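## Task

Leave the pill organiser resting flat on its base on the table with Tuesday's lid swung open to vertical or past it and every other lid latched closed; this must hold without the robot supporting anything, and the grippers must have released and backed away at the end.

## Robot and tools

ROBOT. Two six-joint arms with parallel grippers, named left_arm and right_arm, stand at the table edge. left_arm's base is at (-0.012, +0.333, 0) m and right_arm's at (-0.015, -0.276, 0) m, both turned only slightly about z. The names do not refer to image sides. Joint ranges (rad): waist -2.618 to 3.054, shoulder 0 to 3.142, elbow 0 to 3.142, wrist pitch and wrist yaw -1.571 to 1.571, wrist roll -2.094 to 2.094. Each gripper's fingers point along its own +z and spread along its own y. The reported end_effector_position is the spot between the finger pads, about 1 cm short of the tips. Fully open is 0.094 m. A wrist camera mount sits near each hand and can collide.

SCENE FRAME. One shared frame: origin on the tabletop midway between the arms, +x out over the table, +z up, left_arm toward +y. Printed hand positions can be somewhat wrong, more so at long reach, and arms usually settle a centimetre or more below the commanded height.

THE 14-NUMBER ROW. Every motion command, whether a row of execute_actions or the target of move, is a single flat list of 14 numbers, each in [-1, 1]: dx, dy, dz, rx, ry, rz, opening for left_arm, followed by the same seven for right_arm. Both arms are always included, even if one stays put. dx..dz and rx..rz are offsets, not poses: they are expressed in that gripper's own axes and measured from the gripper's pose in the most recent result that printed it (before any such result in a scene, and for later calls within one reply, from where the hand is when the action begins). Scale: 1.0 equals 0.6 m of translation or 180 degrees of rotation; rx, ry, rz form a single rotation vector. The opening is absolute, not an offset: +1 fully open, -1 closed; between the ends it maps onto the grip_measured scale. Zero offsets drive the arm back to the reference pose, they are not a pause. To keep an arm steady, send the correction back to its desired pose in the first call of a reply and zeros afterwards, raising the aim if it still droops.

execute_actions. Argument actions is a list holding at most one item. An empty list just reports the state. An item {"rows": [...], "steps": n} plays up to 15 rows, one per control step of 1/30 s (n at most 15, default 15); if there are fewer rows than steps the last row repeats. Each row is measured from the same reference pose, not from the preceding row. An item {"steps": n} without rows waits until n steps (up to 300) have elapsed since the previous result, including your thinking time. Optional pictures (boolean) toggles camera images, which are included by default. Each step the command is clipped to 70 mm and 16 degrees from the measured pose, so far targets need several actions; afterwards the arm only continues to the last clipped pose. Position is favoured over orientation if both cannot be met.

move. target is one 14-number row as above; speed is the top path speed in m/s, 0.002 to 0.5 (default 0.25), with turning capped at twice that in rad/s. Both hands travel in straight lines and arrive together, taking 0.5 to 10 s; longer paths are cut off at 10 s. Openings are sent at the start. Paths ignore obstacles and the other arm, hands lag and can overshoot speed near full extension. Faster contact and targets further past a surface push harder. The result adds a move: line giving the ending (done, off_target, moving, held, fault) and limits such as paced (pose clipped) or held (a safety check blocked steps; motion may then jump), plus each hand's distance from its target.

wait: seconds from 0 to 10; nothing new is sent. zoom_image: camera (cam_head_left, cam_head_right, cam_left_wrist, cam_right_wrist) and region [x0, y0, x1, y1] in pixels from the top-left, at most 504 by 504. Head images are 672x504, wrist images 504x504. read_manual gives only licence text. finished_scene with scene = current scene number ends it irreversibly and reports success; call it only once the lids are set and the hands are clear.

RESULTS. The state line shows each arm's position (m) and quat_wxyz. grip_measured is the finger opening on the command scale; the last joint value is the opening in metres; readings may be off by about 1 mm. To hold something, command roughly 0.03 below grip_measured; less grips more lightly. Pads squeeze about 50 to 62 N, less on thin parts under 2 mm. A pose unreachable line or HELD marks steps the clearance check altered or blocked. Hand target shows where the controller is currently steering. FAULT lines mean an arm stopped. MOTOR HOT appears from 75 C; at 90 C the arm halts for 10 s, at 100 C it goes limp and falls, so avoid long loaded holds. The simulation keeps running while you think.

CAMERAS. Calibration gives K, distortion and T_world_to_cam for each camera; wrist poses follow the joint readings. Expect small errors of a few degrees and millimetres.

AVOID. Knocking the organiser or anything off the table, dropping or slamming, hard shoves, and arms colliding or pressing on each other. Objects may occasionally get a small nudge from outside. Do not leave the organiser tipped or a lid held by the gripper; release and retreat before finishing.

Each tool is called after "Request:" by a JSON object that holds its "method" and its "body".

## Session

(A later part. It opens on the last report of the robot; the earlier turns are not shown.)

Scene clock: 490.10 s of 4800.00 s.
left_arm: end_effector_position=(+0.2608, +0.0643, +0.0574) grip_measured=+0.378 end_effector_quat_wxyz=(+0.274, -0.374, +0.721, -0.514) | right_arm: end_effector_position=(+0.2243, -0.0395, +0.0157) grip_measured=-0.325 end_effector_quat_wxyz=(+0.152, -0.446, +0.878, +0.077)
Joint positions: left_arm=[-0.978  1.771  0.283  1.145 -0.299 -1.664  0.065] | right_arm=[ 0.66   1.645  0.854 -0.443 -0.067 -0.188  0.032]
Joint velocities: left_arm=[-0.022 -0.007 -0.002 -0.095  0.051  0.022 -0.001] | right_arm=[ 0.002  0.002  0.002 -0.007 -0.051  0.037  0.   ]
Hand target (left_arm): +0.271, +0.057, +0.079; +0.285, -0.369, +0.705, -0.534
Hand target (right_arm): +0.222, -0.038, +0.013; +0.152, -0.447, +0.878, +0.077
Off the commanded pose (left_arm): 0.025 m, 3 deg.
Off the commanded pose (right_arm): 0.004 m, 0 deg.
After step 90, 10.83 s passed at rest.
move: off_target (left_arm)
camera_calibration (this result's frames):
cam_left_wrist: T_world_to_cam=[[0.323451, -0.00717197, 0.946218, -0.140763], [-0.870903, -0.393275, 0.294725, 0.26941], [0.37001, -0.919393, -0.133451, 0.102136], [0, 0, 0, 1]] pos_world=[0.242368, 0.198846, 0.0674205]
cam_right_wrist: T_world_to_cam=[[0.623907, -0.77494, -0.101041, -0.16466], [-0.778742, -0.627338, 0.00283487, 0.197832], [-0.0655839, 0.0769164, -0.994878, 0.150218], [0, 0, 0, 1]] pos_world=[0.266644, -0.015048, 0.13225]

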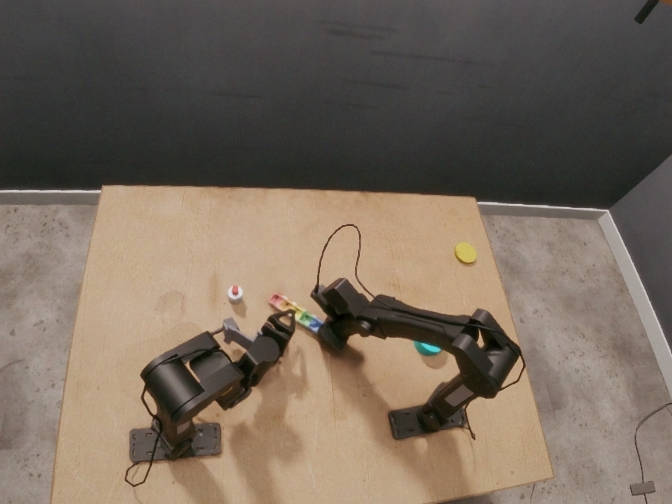

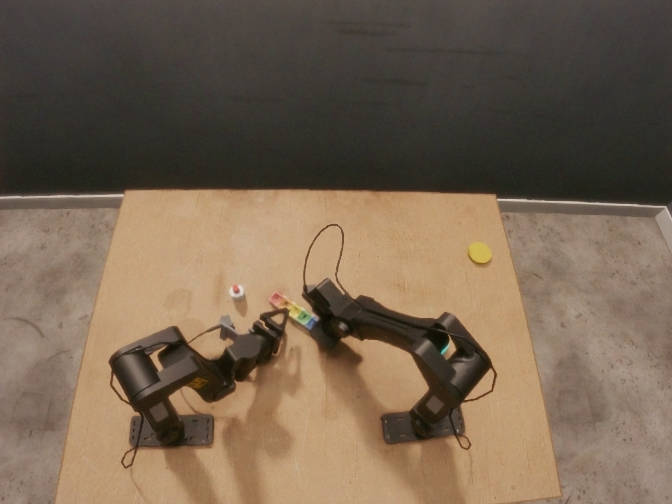

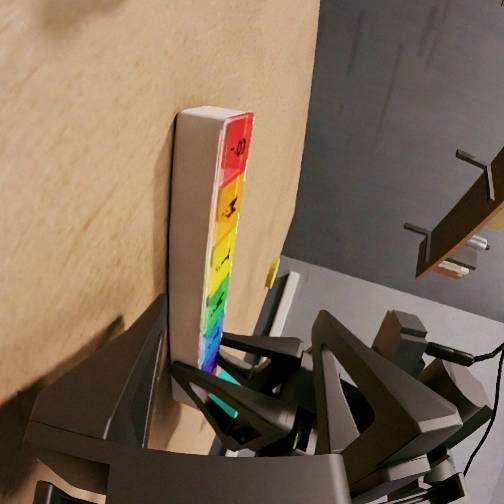

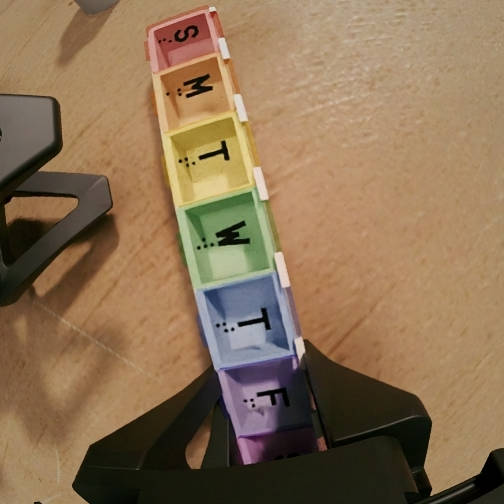

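Request:
{"method": "move", "body": {"target": [-0.001,-0.055,0.049,0.017,0,0,0.38, 0.002,0.004,0.005,0,0,0,-0.37], "speed": 0.04}}

Request:
{"method": "zoom_image", "body": {"camera": "cam_left_wrist", "region": [130, 210, 260, 330]}}

Request:
{"method": "zoom_image", "body": {"camera": "cam_right_wrist", "region": [60, 90, 270, 270]}}

Scene clock: 519.60 s of 4800.00 s.
left_arm: end_effector_position=(+0.2848, +0.0463, +0.0752) grip_measured=+0.378 end_effector_quat_wxyz=(+0.277, -0.369, +0.710, -0.532) | right_arm: end_effector_position=(+0.2243, -0.0395, +0.0157) grip_measured=-0.325 end_effector_quat_wxyz=(+0.152, -0.446, +0.879, +0.077)
Joint positions: left_arm=[-0.942  1.785  0.39   1.1   -0.261 -1.649  0.065] | right_arm=[ 0.66   1.645  0.854 -0.443 -0.067 -0.187  0.032]
Joint velocities: left_arm=[-0.022 -0.002 -0.017  0.007  0.022  0.022 -0.001] | right_arm=[ 0.002  0.002  0.007 -0.037  0.022  0.066 -0.   ]
Hand target (left_arm): +0.292, +0.043, +0.079; +0.284, -0.366, +0.708, -0.533
Hand target (right_arm): +0.222, -0.038, +0.013; +0.152, -0.446, +0.878, +0.077
Off the commanded pose (left_arm): 0.009 m, 1 deg.
Off the commanded pose (right_arm): 0.004 m, 0 deg.
After step 90, 24.97 s passed at rest.
move: done
camera_calibration (this result's frames):
cam_left_wrist: T_world_to_cam=[[0.296406, 0.021912, 0.954811, -0.159859], [-0.881088, -0.379514, 0.282229, 0.281143], [0.368548, -0.924927, -0.0931836, 0.0767174], [0, 0, 0, 1]] pos_world=[0.266821, 0.181159, 0.0804371]
cam_right_wrist: T_world_to_cam=[[0.623329, -0.775372, -0.101288, -0.164543], [-0.779192, -0.626778, 0.00290136, 0.197954], [-0.0657348, 0.0771143, -0.994853, 0.150259], [0, 0, 0, 1]] pos_world=[0.266686, -0.0150961, 0.132245]

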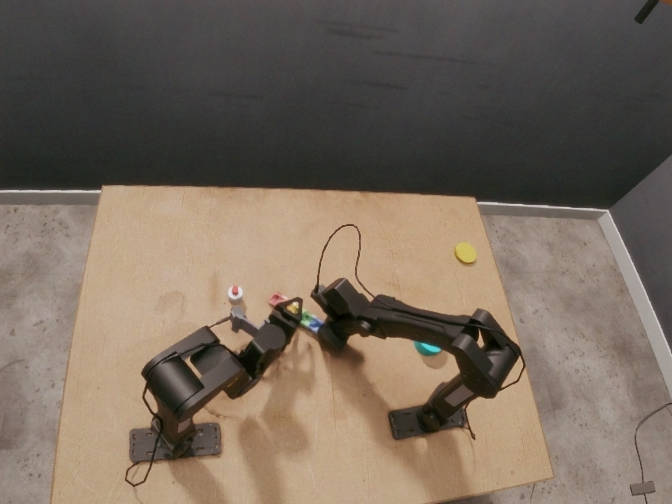

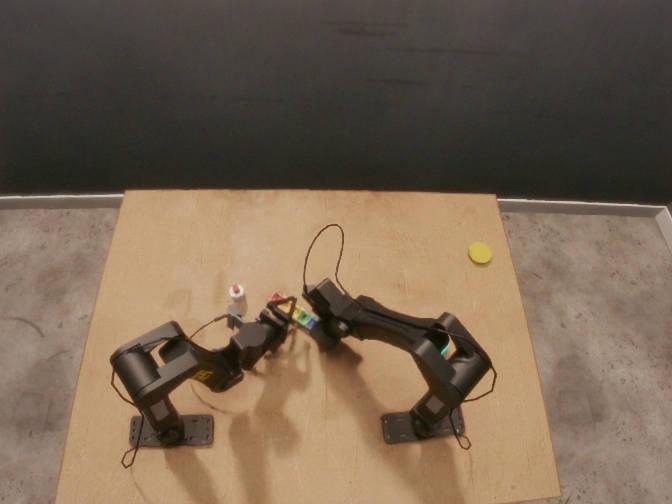

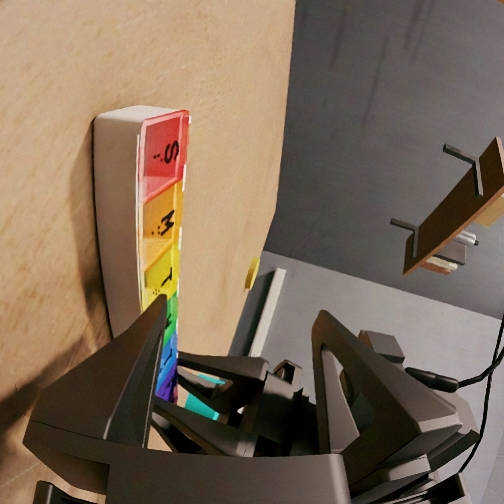

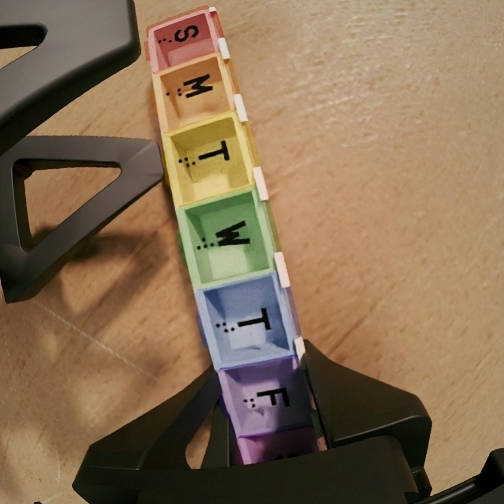

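Region (130, 210, 260, 330) of cam_left_wrist's 504x504 image, scaled by 3.877, with more detail than that image has; it fills the top 465 rows of this view, and the rest is white.

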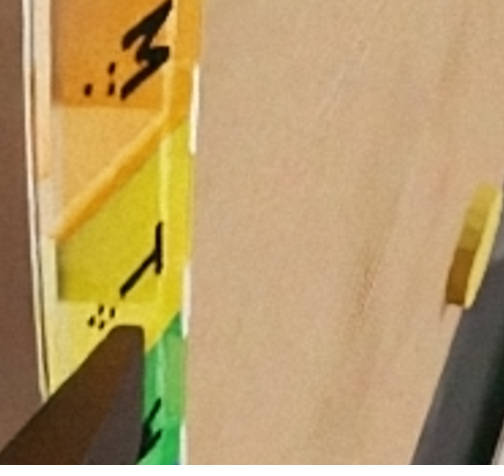

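Region (60, 90, 270, 270) of cam_right_wrist's 504x504 image, scaled by 2.400, with more detail than that image has; it fills the top 432 rows of this view, and the rest is white.

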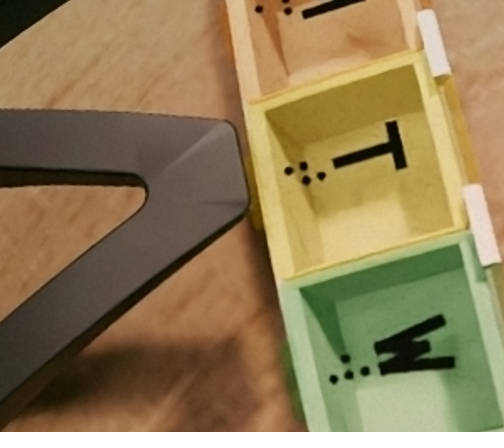

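Request:
{"method": "move", "body": {"target": [0,0.0,-0.019,0.0,0,0,0.38, 0.002,0.004,0.005,0,0,0,-0.37], "speed": 0.04}}

Request:
{"method": "zoom_image", "body": {"camera": "cam_right_wrist", "region": [60, 90, 270, 270]}}

Scene clock: 531.70 s of 4800.00 s.
left_arm: end_effector_position=(+0.2799, +0.0522, +0.0659) grip_measured=+0.378 end_effector_quat_wxyz=(+0.272, -0.375, +0.717, -0.521) | right_arm: end_effector_position=(+0.2243, -0.0395, +0.0157) grip_measured=-0.325 end_effector_quat_wxyz=(+0.152, -0.446, +0.879, +0.077)
Joint positions: left_arm=[-0.942  1.785  0.366  1.094 -0.261 -1.659  0.065] | right_arm=[ 0.66   1.645  0.854 -0.443 -0.067 -0.186  0.032]
Joint velocities: left_arm=[-0.022  0.012  0.002  0.066 -0.007  0.007 -0.   ] | right_arm=[-0.007 -0.007  0.002  0.007 -0.066 -0.007 -0.   ]
Hand target (left_arm): +0.276, +0.052, +0.078; +0.277, -0.369, +0.710, -0.532
Hand target (right_arm): +0.222, -0.038, +0.013; +0.152, -0.446, +0.879, +0.077
Off the commanded pose (left_arm): 0.013 m, 2 deg.
Off the commanded pose (right_arm): 0.004 m, 0 deg.
After step 90, 8.33 s passed at rest.
move: off_target (left_arm)
camera_calibration (this result's frames):
cam_left_wrist: T_world_to_cam=[[0.319718, 0.00805092, 0.947479, -0.154971], [-0.872845, -0.386581, 0.297819, 0.27875], [0.368675, -0.92222, -0.11657, 0.0845425], [0, 0, 0, 1]] pos_world=[0.261684, 0.186974, 0.0736697]
cam_right_wrist: T_world_to_cam=[[0.622461, -0.77602, -0.101658, -0.164368], [-0.779866, -0.625939, 0.00300143, 0.198137], [-0.0659609, 0.0774114, -0.994815, 0.150321], [0, 0, 0, 1]] pos_world=[0.266749, -0.0151683, 0.132237]

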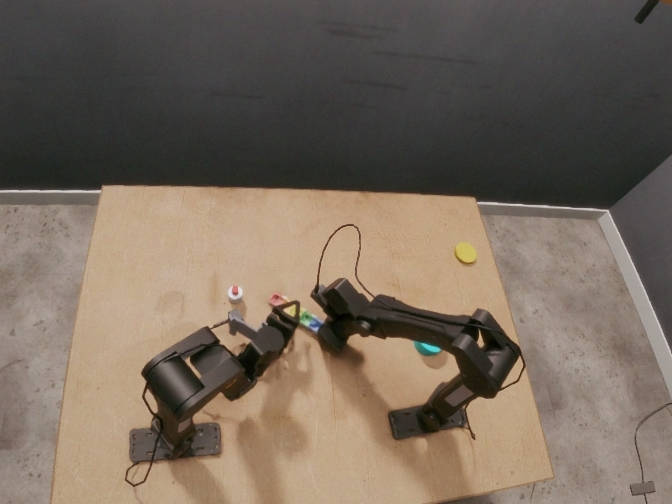

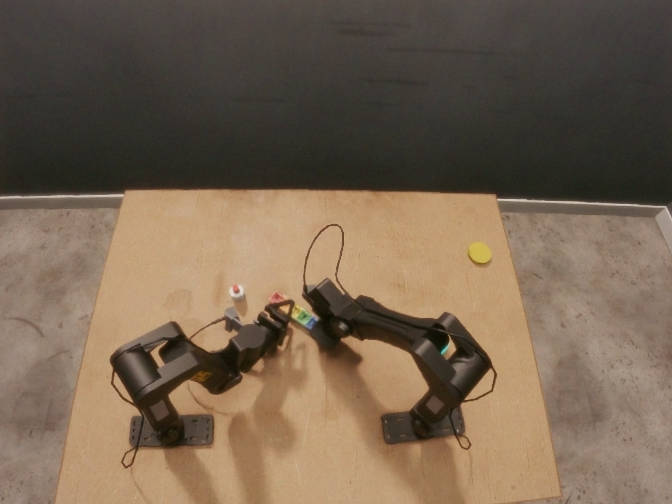

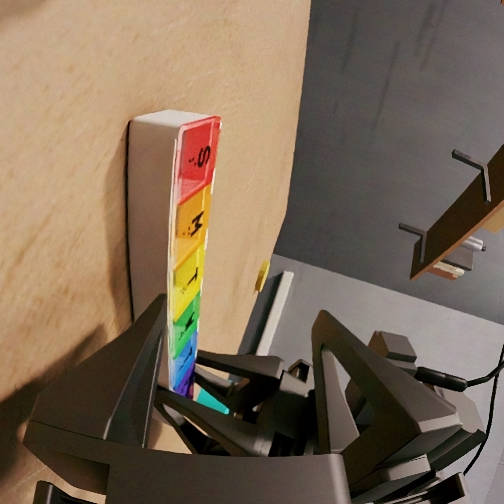

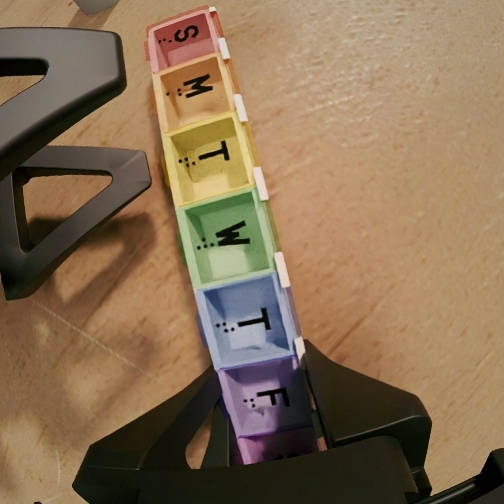

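Region (60, 90, 270, 270) of cam_right_wrist's 504x504 image, scaled by 2.400, with more detail than that image has; it fills the top 432 rows of this view, and the rest is white.

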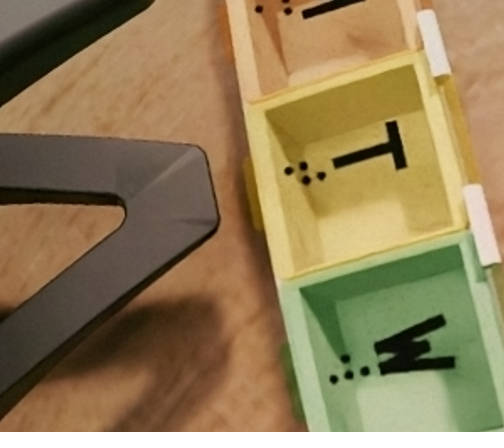

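Request:
{"method": "execute_actions", "body": {"actions": [{"rows":[[0,-0.012,0,0,0,0,1,0,0.004,0.003,0,0,0,-0.37]],"steps":15}]}}

Request:
{"method": "zoom_image", "body": {"camera": "cam_right_wrist", "region": [60, 90, 270, 270]}}

Request:
{"method": "zoom_image", "body": {"camera": "cam_left_wrist", "region": [60, 200, 230, 350]}}

Scene clock: 539.60 s of 4800.00 s.
left_arm: end_effector_position=(+0.2777, +0.0544, +0.0571) grip_measured=+1.000 end_effector_quat_wxyz=(+0.267, -0.378, +0.727, -0.507) | right_arm: end_effector_position=(+0.2243, -0.0395, +0.0157) grip_measured=-0.325 end_effector_quat_wxyz=(+0.152, -0.445, +0.879, +0.078)
Joint positions: left_arm=[-0.942  1.785  0.366  1.055 -0.259 -1.663  0.094] | right_arm=[ 0.66   1.645  0.854 -0.443 -0.067 -0.185  0.032]
Joint velocities: left_arm=[-0.007 -0.007  0.002  0.037 -0.022 -0.007  0.   ] | right_arm=[-0.007  0.007 -0.017  0.037  0.007 -0.066  0.   ]
Hand target (left_arm): +0.282, +0.051, +0.073; +0.272, -0.375, +0.717, -0.521
Hand target (right_arm): +0.223, -0.038, +0.014; +0.152, -0.446, +0.879, +0.077
Off the commanded pose (left_arm): 0.017 m, 2 deg.
Off the commanded pose (right_arm): 0.003 m, 0 deg.
Steps of this call (steps 1 to 90: nothing new was sent; then 4.40 s passed at rest; steps 91 to 105: all 15 steps of this action). Readings (end_effector_position):
91: left_arm (+0.2796, +0.0524, +0.0650) | right_arm (+0.2243, -0.0395, +0.0157)
92: left_arm (+0.2793, +0.0527, +0.0637) | right_arm (+0.2243, -0.0395, +0.0157)
94: left_arm (+0.2786, +0.0535, +0.0607) | right_arm (+0.2243, -0.0395, +0.0157)
98: left_arm (+0.2778, +0.0543, +0.0576) | right_arm (+0.2243, -0.0395, +0.0157)
105: the state above
camera_calibration (this result's frames):
cam_left_wrist: T_world_to_cam=[[0.345769, -0.016069, 0.938182, -0.15131], [-0.864491, -0.394207, 0.311858, 0.277583], [0.364827, -0.918881, -0.150196, 0.0891402], [0, 0, 0, 1]] pos_world=[0.259765, 0.188903, 0.0687782]
cam_right_wrist: T_world_to_cam=[[0.621303, -0.776883, -0.102151, -0.164135], [-0.780764, -0.624819, 0.00313549, 0.19838], [-0.0662619, 0.0778078, -0.994764, 0.150403], [0, 0, 0, 1]] pos_world=[0.266832, -0.0152646, 0.132227]

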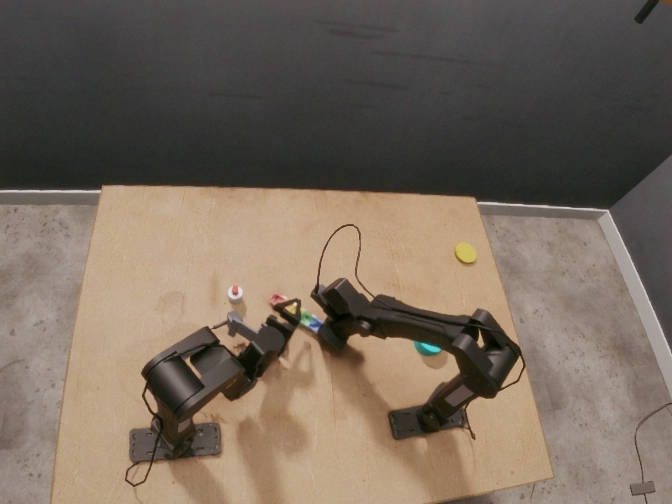

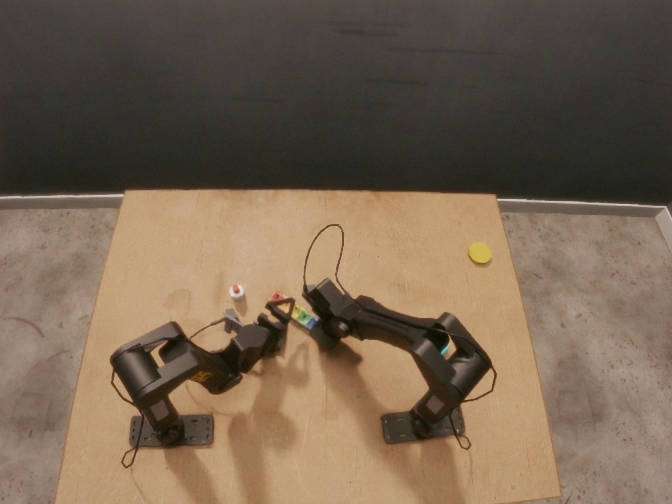

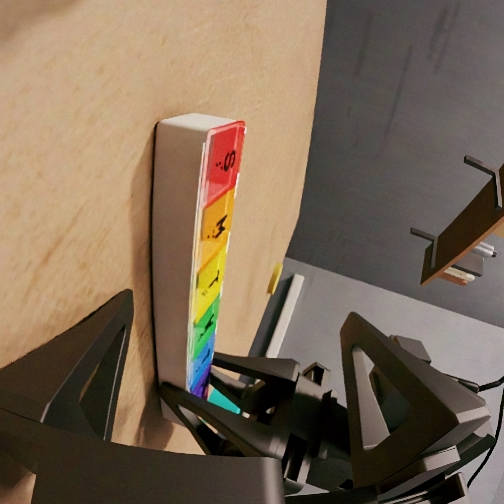

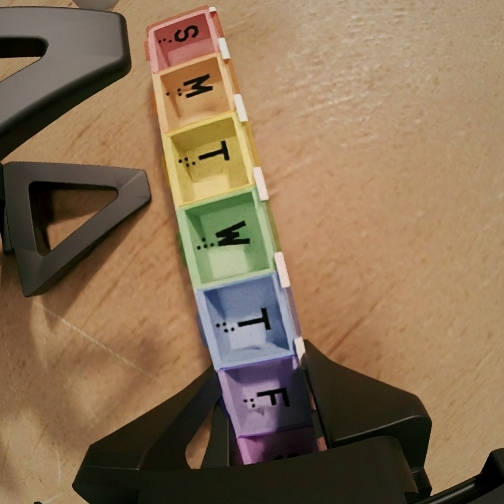

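Region (60, 90, 270, 270) of cam_right_wrist's 504x504 image, scaled by 2.400, with more detail than that image has; it fills the top 432 rows of this view, and the rest is white.

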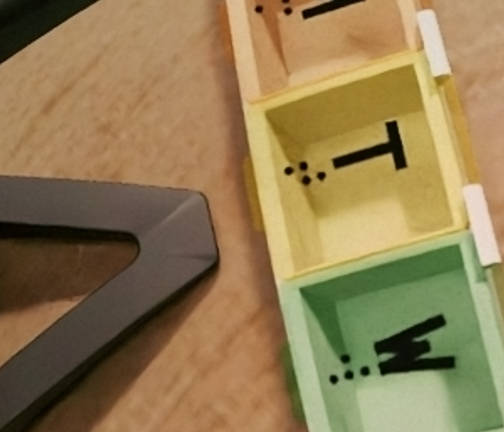

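Region (60, 200, 230, 350) of cam_left_wrist's 504x504 image, scaled by 2.965, with more detail than that image has; it fills the top 445 rows of this view, and the rest is white.

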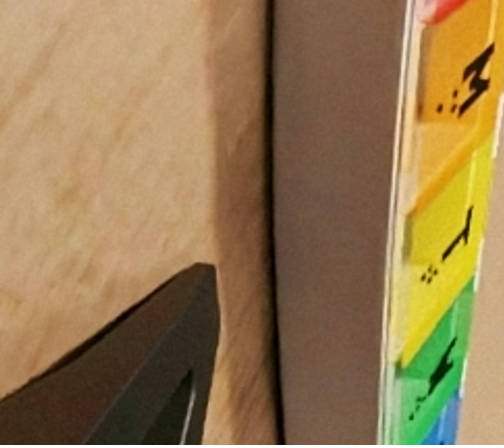

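Request:
{"method": "execute_actions", "body": {"actions": [{"rows":[[0,-0.028,0,0.022,0,0,0.77,0,0.004,0.003,0,0,0,-0.37]],"steps":15}]}}

Request:
{"method": "zoom_image", "body": {"camera": "cam_right_wrist", "region": [60, 90, 270, 270]}}

Request:
{"method": "zoom_image", "body": {"camera": "cam_left_wrist", "region": [60, 200, 230, 350]}}

Scene clock: 547.57 s of 4800.00 s.
left_arm: end_effector_position=(+0.2804, +0.0511, +0.0695) grip_measured=+0.772 end_effector_quat_wxyz=(+0.272, -0.374, +0.713, -0.528) | right_arm: end_effector_position=(+0.2243, -0.0395, +0.0157) grip_measured=-0.325 end_effector_quat_wxyz=(+0.152, -0.444, +0.879, +0.078)
Joint positions: left_arm=[-0.942  1.785  0.366  1.109 -0.259 -1.659  0.083] | right_arm=[ 0.66   1.645  0.854 -0.443 -0.067 -0.183  0.032]
Joint velocities: left_arm=[-0.002  0.002 -0.002  0.007  0.022 -0.007 -0.   ] | right_arm=[-0.012 -0.007  0.007  0.007 -0.037 -0.066 -0.001]
Hand target (left_arm): +0.282, +0.051, +0.073; +0.279, -0.368, +0.710, -0.532
Hand target (right_arm): +0.223, -0.038, +0.014; +0.152, -0.445, +0.879, +0.078
Off the commanded pose (left_arm): 0.004 m, 1 deg.
Off the commanded pose (right_arm): 0.003 m, 0 deg.
Steps of this call (steps 1 to 90: nothing new was sent; then 4.47 s passed at rest; steps 91 to 105: all 15 steps of this action). Readings (end_effector_position):
91: left_arm (+0.2779, +0.0541, +0.0581) | right_arm (+0.2243, -0.0395, +0.0157)
92: left_arm (+0.2783, +0.0537, +0.0597) | right_arm (+0.2243, -0.0395, +0.0157)
94: left_arm (+0.2792, +0.0526, +0.0636) | right_arm (+0.2243, -0.0395, +0.0157)
98: left_arm (+0.2800, +0.0516, +0.0675) | right_arm (+0.2243, -0.0395, +0.0157)
105: the state above
camera_calibration (this result's frames):
cam_left_wrist: T_world_to_cam=[[0.311154, 0.0199444, 0.95015, -0.156918], [-0.876135, -0.381327, 0.29492, 0.278562], [0.3682, -0.924225, -0.101177, 0.0828236], [0, 0, 0, 1]] pos_world=[0.262388, 0.185901, 0.0753222]
cam_right_wrist: T_world_to_cam=[[0.620144, -0.777744, -0.102644, -0.163901], [-0.781659, -0.623697, 0.00327025, 0.198623], [-0.0665622, 0.0782047, -0.994713, 0.150486], [0, 0, 0, 1]] pos_world=[0.266915, -0.015361, 0.132217]

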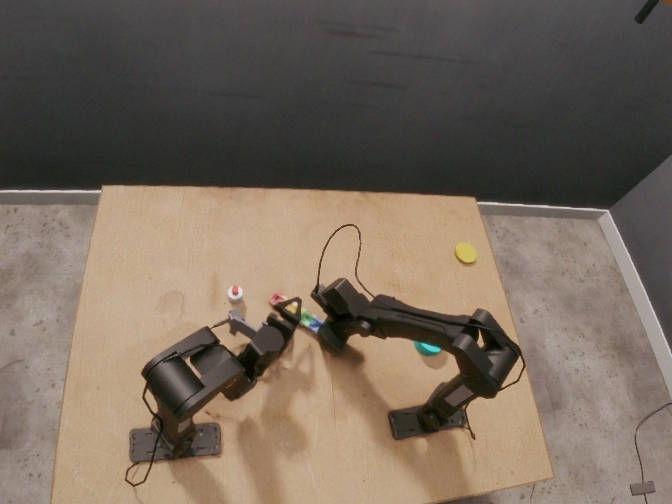

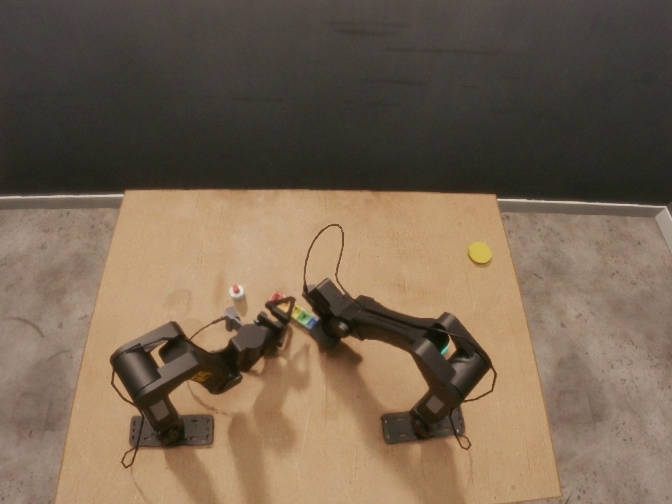

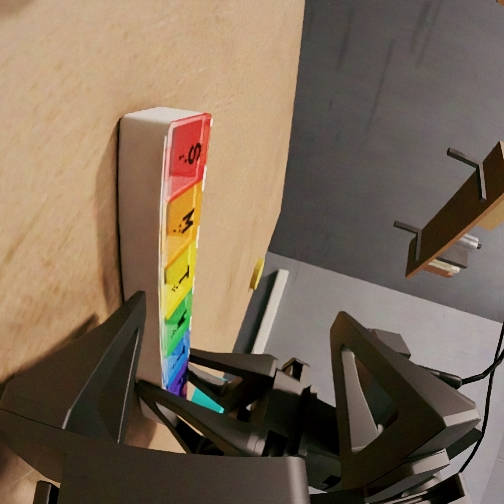

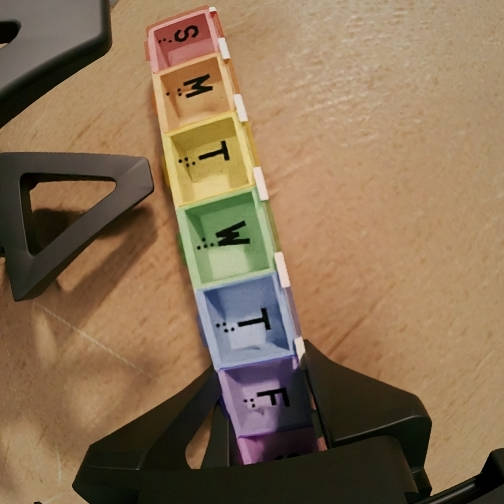

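Region (60, 90, 270, 270) of cam_right_wrist's 504x504 image, scaled by 2.400, with more detail than that image has; it fills the top 432 rows of this view, and the rest is white.

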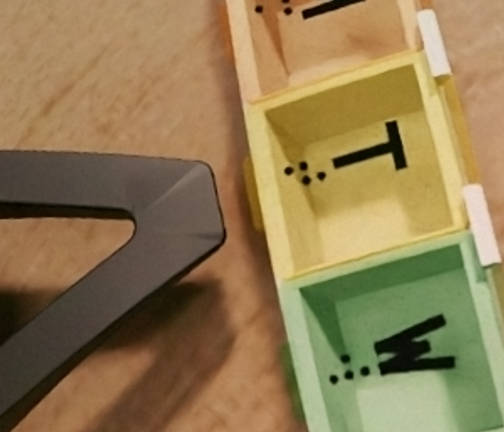

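Region (60, 200, 230, 350) of cam_left_wrist's 504x504 image, scaled by 2.965, with more detail than that image has; it fills the top 445 rows of this view, and the rest is white.

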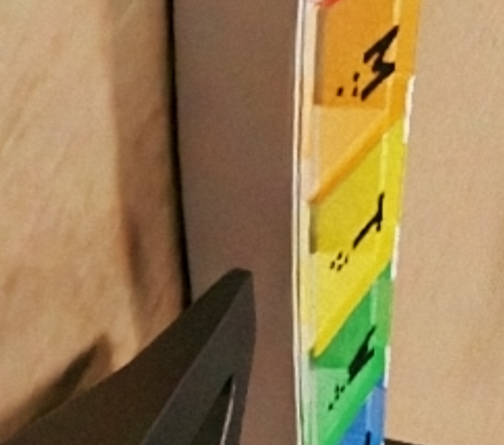

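Request:
{"method": "move", "body": {"target": [0,-0.005,0.025,0.006,0,0,0.77, 0,0.004,0.003,0,0,0,-0.37], "speed": 0.02}}

Request:
{"method": "zoom_image", "body": {"camera": "cam_right_wrist", "region": [60, 90, 270, 270]}}

Request:
{"method": "zoom_image", "body": {"camera": "cam_left_wrist", "region": [60, 200, 230, 350]}}

Scene clock: 567.73 s of 4800.00 s.
left_arm: end_effector_position=(+0.2837, +0.0476, +0.0597) grip_measured=+0.772 end_effector_quat_wxyz=(+0.267, -0.375, +0.717, -0.524) | right_arm: end_effector_position=(+0.2243, -0.0395, +0.0157) grip_measured=-0.325 end_effector_quat_wxyz=(+0.152, -0.444, +0.880, +0.078)
Joint positions: left_arm=[-0.936  1.838  0.385  1.13  -0.247 -1.662  0.083] | right_arm=[ 0.66   1.645  0.854 -0.443 -0.067 -0.182  0.032]
Joint velocities: left_arm=[-0.012  0.002 -0.017 -0.037 -0.007  0.081 -0.001] | right_arm=[ 0.007 -0.007 -0.032  0.022  0.007 -0.037 -0.   ]
Hand target (left_arm): +0.293, +0.043, +0.068; +0.276, -0.371, +0.708, -0.534
Hand target (right_arm): +0.223, -0.038, +0.014; +0.152, -0.444, +0.879, +0.078
Off the commanded pose (left_arm): 0.013 m, 2 deg.
Off the commanded pose (right_arm): 0.003 m, 0 deg.
After step 90, 16.07 s passed at rest.
move: off_target (left_arm)
camera_calibration (this result's frames):
cam_left_wrist: T_world_to_cam=[[0.32366, 0.0132811, 0.94608, -0.151598], [-0.873947, -0.378966, 0.304303, 0.281746], [0.362574, -0.925315, -0.111049, 0.0796781], [0, 0, 0, 1]] pos_world=[0.266409, 0.182513, 0.0665361]
cam_right_wrist: T_world_to_cam=[[0.618983, -0.778603, -0.103137, -0.163667], [-0.782553, -0.622574, 0.00340572, 0.198866], [-0.066862, 0.0786019, -0.994661, 0.150568], [0, 0, 0, 1]] pos_world=[0.266998, -0.0154576, 0.132206]

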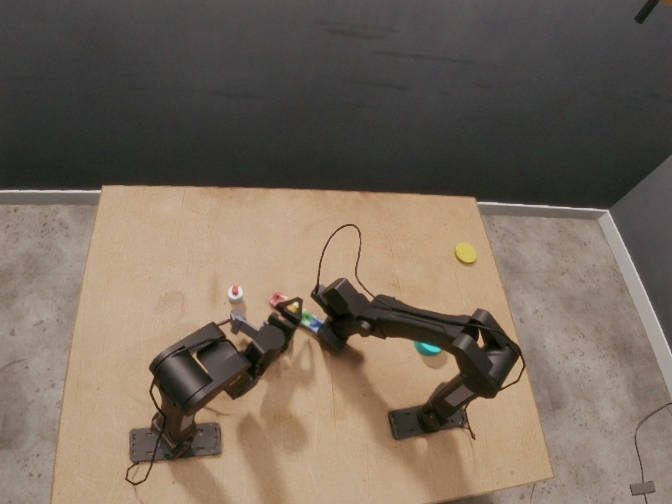

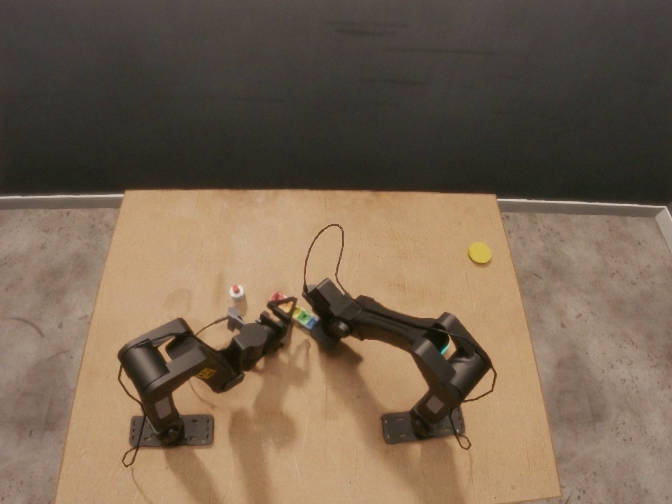

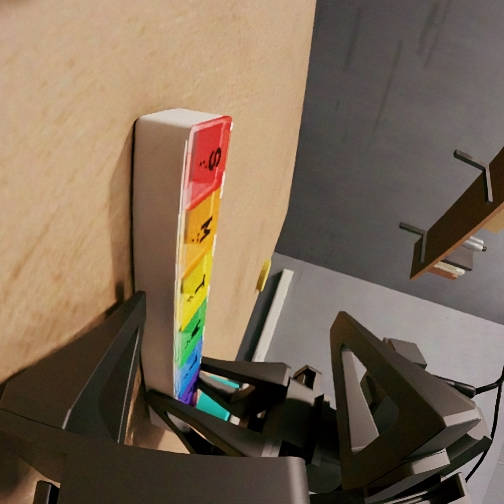

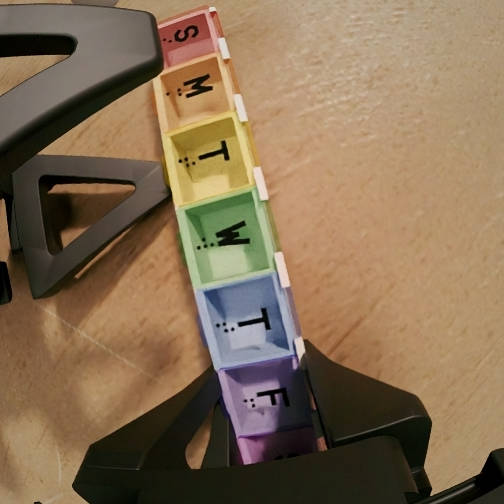

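Region (60, 90, 270, 270) of cam_right_wrist's 504x504 image, scaled by 2.400, with more detail than that image has; it fills the top 432 rows of this view, and the rest is white.

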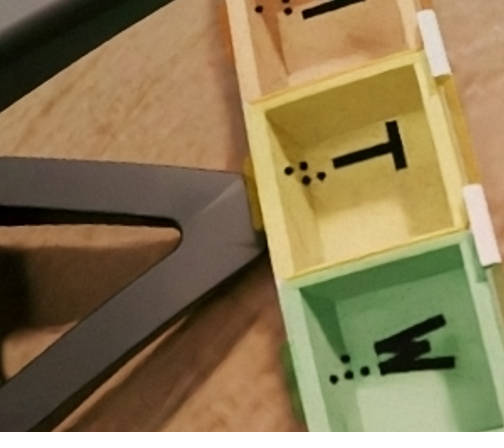

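Region (60, 200, 230, 350) of cam_left_wrist's 504x504 image, scaled by 2.965, with more detail than that image has; it fills the top 445 rows of this view, and the rest is white.

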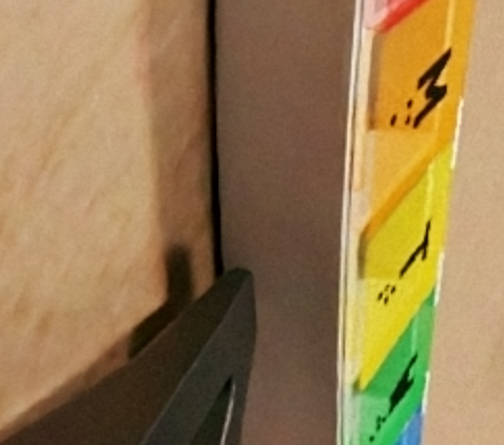

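Request:
{"method": "execute_actions", "body": {"actions": [{"rows":[[-0.003,-0.0185,0.012,0.01,0,0,0.72,0,0.004,0.003,0,0,0,-0.37],[-0.003,-0.0185,0.012,0.01,0,0,0.67,0,0.004,0.003,0,0,0,-0.37],[-0.003,-0.0185,0.012,0.01,0,0,0.62,0,0.004,0.003,0,0,0,-0.37],[-0.003,-0.0185,0.012,0.01,0,0,0.57,0,0.004,0.003,0,0,0,-0.37],[-0.003,-0.0185,0.012,0.01,0,0,0.52,0,0.004,0.003,0,0,0,-0.37],[-0.003,-0.0185,0.012,0.01,0,0,0.47,0,0.004,0.003,0,0,0,-0.37],[-0.003,-0.0185,0.012,0.01,0,0,0.42,0,0.004,0.003,0,0,0,-0.37],[-0.003,-0.0185,0.012,0.01,0,0,0.37,0,0.004,0.003,0,0,0,-0.37],[-0.003,-0.0185,0.012,0.01,0,0,0.33,0,0.004,0.003,0,0,0,-0.37],[-0.003,-0.0185,0.012,0.01,0,0,0.30,0,0.004,0.003,0,0,0,-0.37]],"steps":15}]}}

Request:
{"method": "zoom_image", "body": {"camera": "cam_right_wrist", "region": [60, 90, 270, 270]}}

Request:
{"method": "zoom_image", "body": {"camera": "cam_left_wrist", "region": [90, 200, 260, 350]}}

Scene clock: 577.23 s of 4800.00 s.
left_arm: end_effector_position=(+0.2844, +0.0480, +0.0595) grip_measured=+0.302 end_effector_quat_wxyz=(+0.265, -0.374, +0.717, -0.525) | right_arm: end_effector_position=(+0.2243, -0.0395, +0.0157) grip_measured=-0.325 end_effector_quat_wxyz=(+0.152, -0.443, +0.880, +0.078)
Joint positions: left_arm=[-0.929  1.838  0.385  1.131 -0.236 -1.662  0.061] | right_arm=[ 0.66   1.645  0.854 -0.443 -0.067 -0.18   0.032]
Joint velocities: left_arm=[ 0.007 -0.017 -0.007 -0.022 -0.007  0.007 -0.   ] | right_arm=[-0.012 -0.002 -0.002 -0.051  0.007  0.007 -0.001]
Hand target (left_arm): +0.293, +0.044, +0.068; +0.273, -0.370, +0.708, -0.535
Hand target (right_arm): +0.223, -0.038, +0.014; +0.152, -0.443, +0.880, +0.078
Off the commanded pose (left_arm): 0.013 m, 2 deg.
Off the commanded pose (right_arm): 0.003 m, 0 deg.
Steps of this call (steps 1 to 90: nothing new was sent; then 6.00 s passed at rest; steps 91 to 105: all 15 steps of this action). Readings (end_effector_position):
91: left_arm (+0.2838, +0.0476, +0.0597) | right_arm (+0.2243, -0.0395, +0.0157)
92: left_arm (+0.2840, +0.0477, +0.0596) | right_arm (+0.2243, -0.0395, +0.0157)
94: left_arm (+0.2845, +0.0482, +0.0596) | right_arm (+0.2243, -0.0395, +0.0157)
98: left_arm (+0.2846, +0.0482, +0.0596) | right_arm (+0.2243, -0.0395, +0.0157)
105: the state above
camera_calibration (this result's frames):
cam_left_wrist: T_world_to_cam=[[0.326262, 0.0141109, 0.945174, -0.152348], [-0.874633, -0.374775, 0.307507, 0.282333], [0.358567, -0.927008, -0.109933, 0.0808807], [0, 0, 0, 1]] pos_world=[0.267642, 0.182938, 0.0660679]
cam_right_wrist: T_world_to_cam=[[0.61753, -0.779674, -0.103752, -0.163374], [-0.783668, -0.621169, 0.00357606, 0.199169], [-0.0672359, 0.0790991, -0.994597, 0.15067], [0, 0, 0, 1]] pos_world=[0.267101, -0.0155784, 0.132193]

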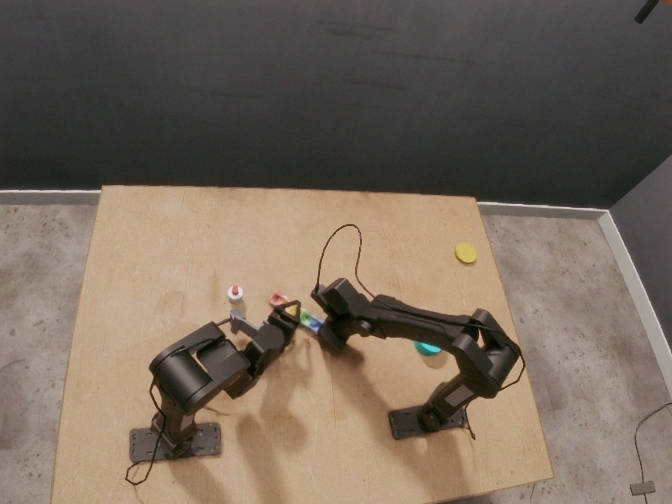

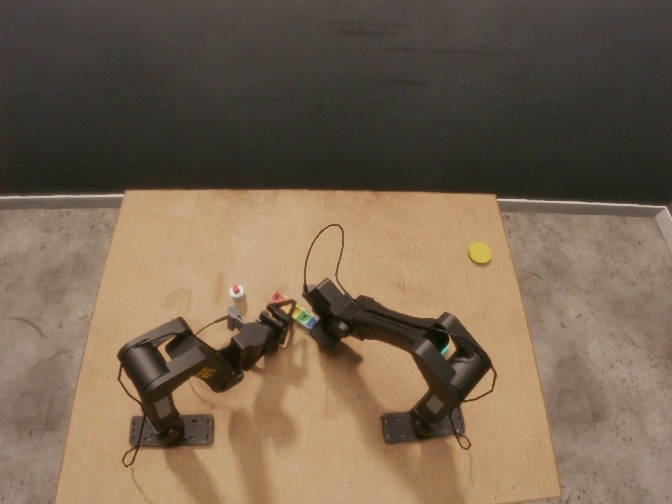

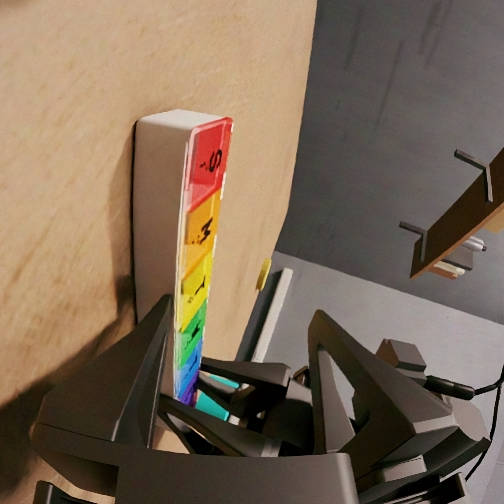

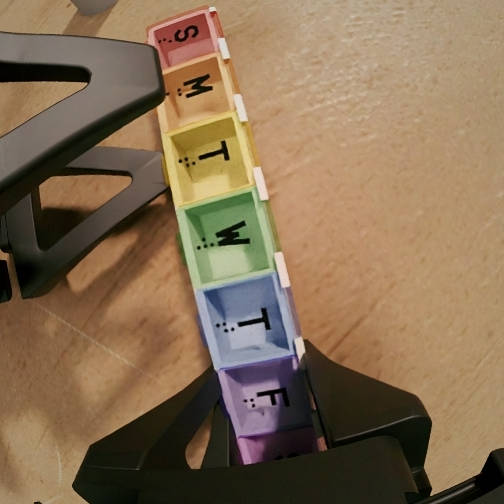

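Region (60, 90, 270, 270) of cam_right_wrist's 504x504 image, scaled by 2.400, with more detail than that image has; it fills the top 432 rows of this view, and the rest is white.

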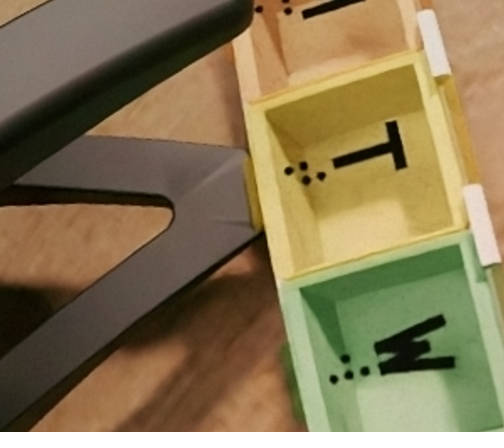

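Region (90, 200, 260, 350) of cam_left_wrist's 504x504 image, scaled by 2.965, with more detail than that image has; it fills the top 445 rows of this view, and the rest is white.

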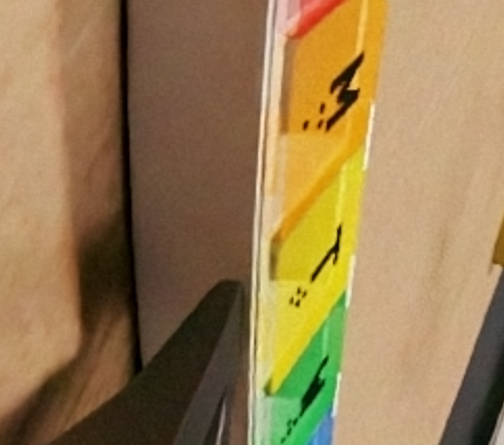

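Request:
{"method": "execute_actions", "body": {"actions": [{"rows":[[-0.0015,-0.0187,0.0115,0.01,0,0,0.27,0,0.004,0.003,0,0,0,-0.37],[-0.0015,-0.0187,0.0115,0.01,0,0,0.24,0,0.004,0.003,0,0,0,-0.37],[-0.0015,-0.0187,0.0115,0.01,0,0,0.21,0,0.004,0.003,0,0,0,-0.37],[-0.0015,-0.0187,0.0115,0.01,0,0,0.18,0,0.004,0.003,0,0,0,-0.37],[-0.0015,-0.0187,0.0115,0.01,0,0,0.15,0,0.004,0.003,0,0,0,-0.37],[-0.0015,-0.0187,0.0115,0.01,0,0,0.12,0,0.004,0.003,0,0,0,-0.37],[-0.0015,-0.0187,0.0115,0.01,0,0,0.09,0,0.004,0.003,0,0,0,-0.37],[-0.0015,-0.0187,0.0115,0.01,0,0,0.06,0,0.004,0.003,0,0,0,-0.37]],"steps":15}]}}

Request:
{"method": "zoom_image", "body": {"camera": "cam_right_wrist", "region": [60, 90, 270, 270]}}

Request:
{"method": "zoom_image", "body": {"camera": "cam_left_wrist", "region": [90, 200, 260, 350]}}

Scene clock: 584.13 s of 4800.00 s.
left_arm: end_effector_position=(+0.2833, +0.0477, +0.0573) grip_measured=+0.062 end_effector_quat_wxyz=(+0.262, -0.373, +0.721, -0.522) | right_arm: end_effector_position=(+0.2243, -0.0395, +0.0157) grip_measured=-0.325 end_effector_quat_wxyz=(+0.152, -0.441, +0.881, +0.078)
Joint positions: left_arm=[-0.929  1.838  0.385  1.121 -0.23  -1.662  0.05 ] | right_arm=[ 0.66   1.645  0.854 -0.443 -0.067 -0.175  0.032]
Joint velocities: left_arm=[ 0.002 -0.007  0.007  0.007 -0.022 -0.022 -0.001] | right_arm=[ 0.002  0.007 -0.002 -0.007 -0.022 -0.051 -0.001]
Hand target (left_arm): +0.293, +0.043, +0.068; +0.271, -0.370, +0.709, -0.536
Hand target (right_arm): +0.223, -0.038, +0.014; +0.152, -0.443, +0.880, +0.078
Off the commanded pose (left_arm): 0.015 m, 2 deg.
Off the commanded pose (right_arm): 0.003 m, 0 deg.
Steps of this call (steps 1 to 90: nothing new was sent; then 3.40 s passed at rest; steps 91 to 105: all 15 steps of this action). Readings (end_effector_position):
91: left_arm (+0.2843, +0.0477, +0.0595) | right_arm (+0.2243, -0.0395, +0.0157)
92: left_arm (+0.2842, +0.0476, +0.0595) | right_arm (+0.2243, -0.0395, +0.0157)
94: left_arm (+0.2840, +0.0474, +0.0595) | right_arm (+0.2243, -0.0395, +0.0157)
98: left_arm (+0.2835, +0.0476, +0.0579) | right_arm (+0.2243, -0.0395, +0.0157)
105: the state above
camera_calibration (this result's frames):
cam_left_wrist: T_world_to_cam=[[0.33354, 0.00651541, 0.942713, -0.151375], [-0.874421, -0.371588, 0.311946, 0.281462], [0.352333, -0.928375, -0.118242, 0.0830766], [0, 0, 0, 1]] pos_world=[0.267336, 0.1827, 0.0647251]
cam_right_wrist: T_world_to_cam=[[0.614034, -0.782234, -0.105228, -0.162668], [-0.786334, -0.617789, 0.00398941, 0.199895], [-0.0681295, 0.0802949, -0.99444, 0.150915], [0, 0, 0, 1]] pos_world=[0.267349, -0.0158692, 0.132162]

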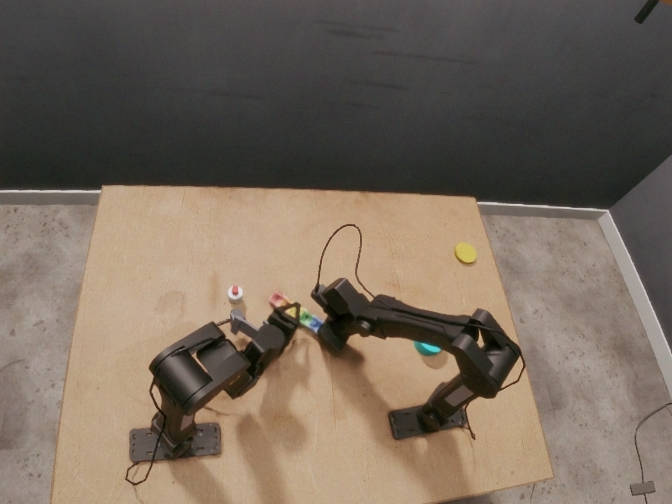

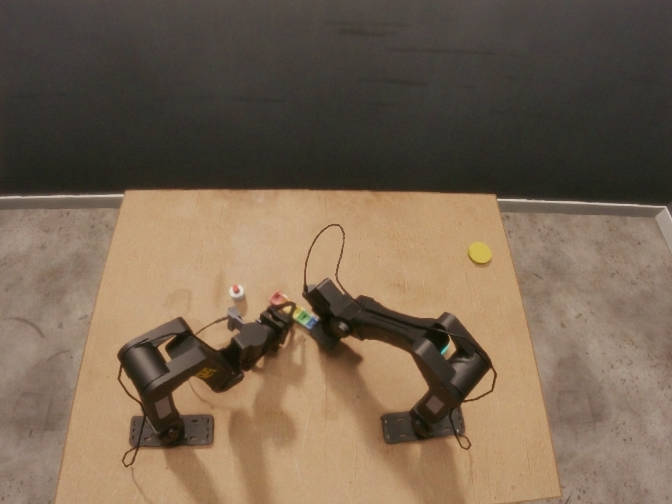

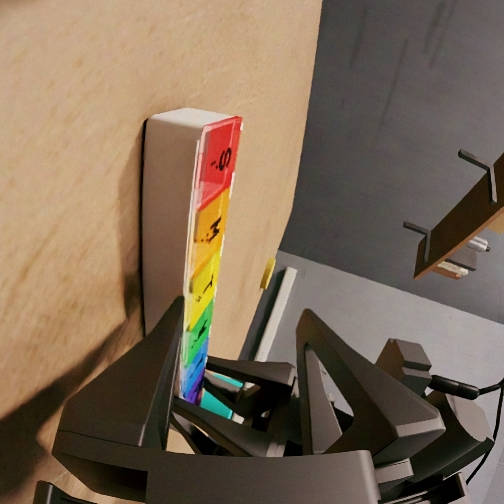

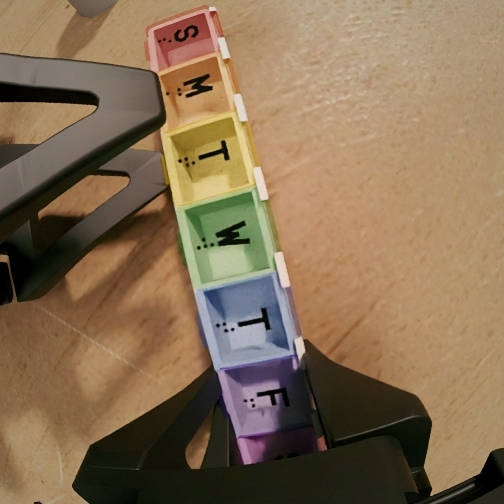

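Region (60, 90, 270, 270) of cam_right_wrist's 504x504 image, scaled by 2.400, with more detail than that image has; it fills the top 432 rows of this view, and the rest is white.

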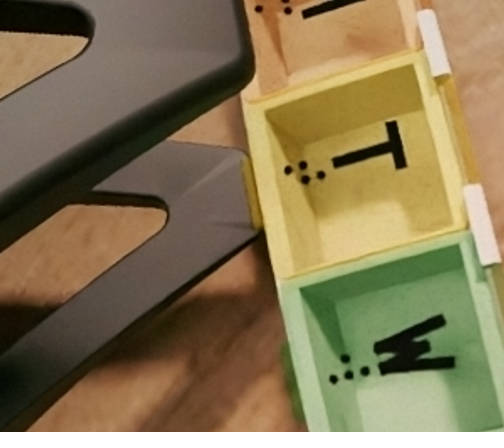

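Region (90, 200, 260, 350) of cam_left_wrist's 504x504 image, scaled by 2.965, with more detail than that image has; it fills the top 445 rows of this view, and the rest is white.

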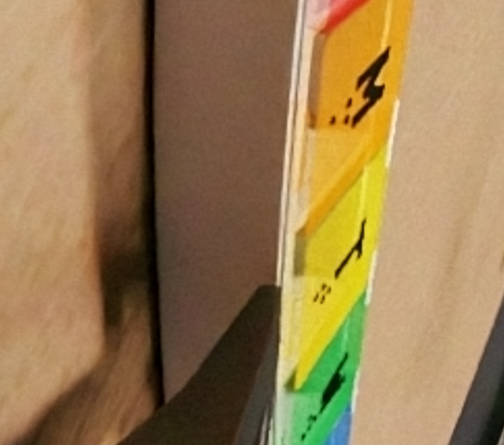

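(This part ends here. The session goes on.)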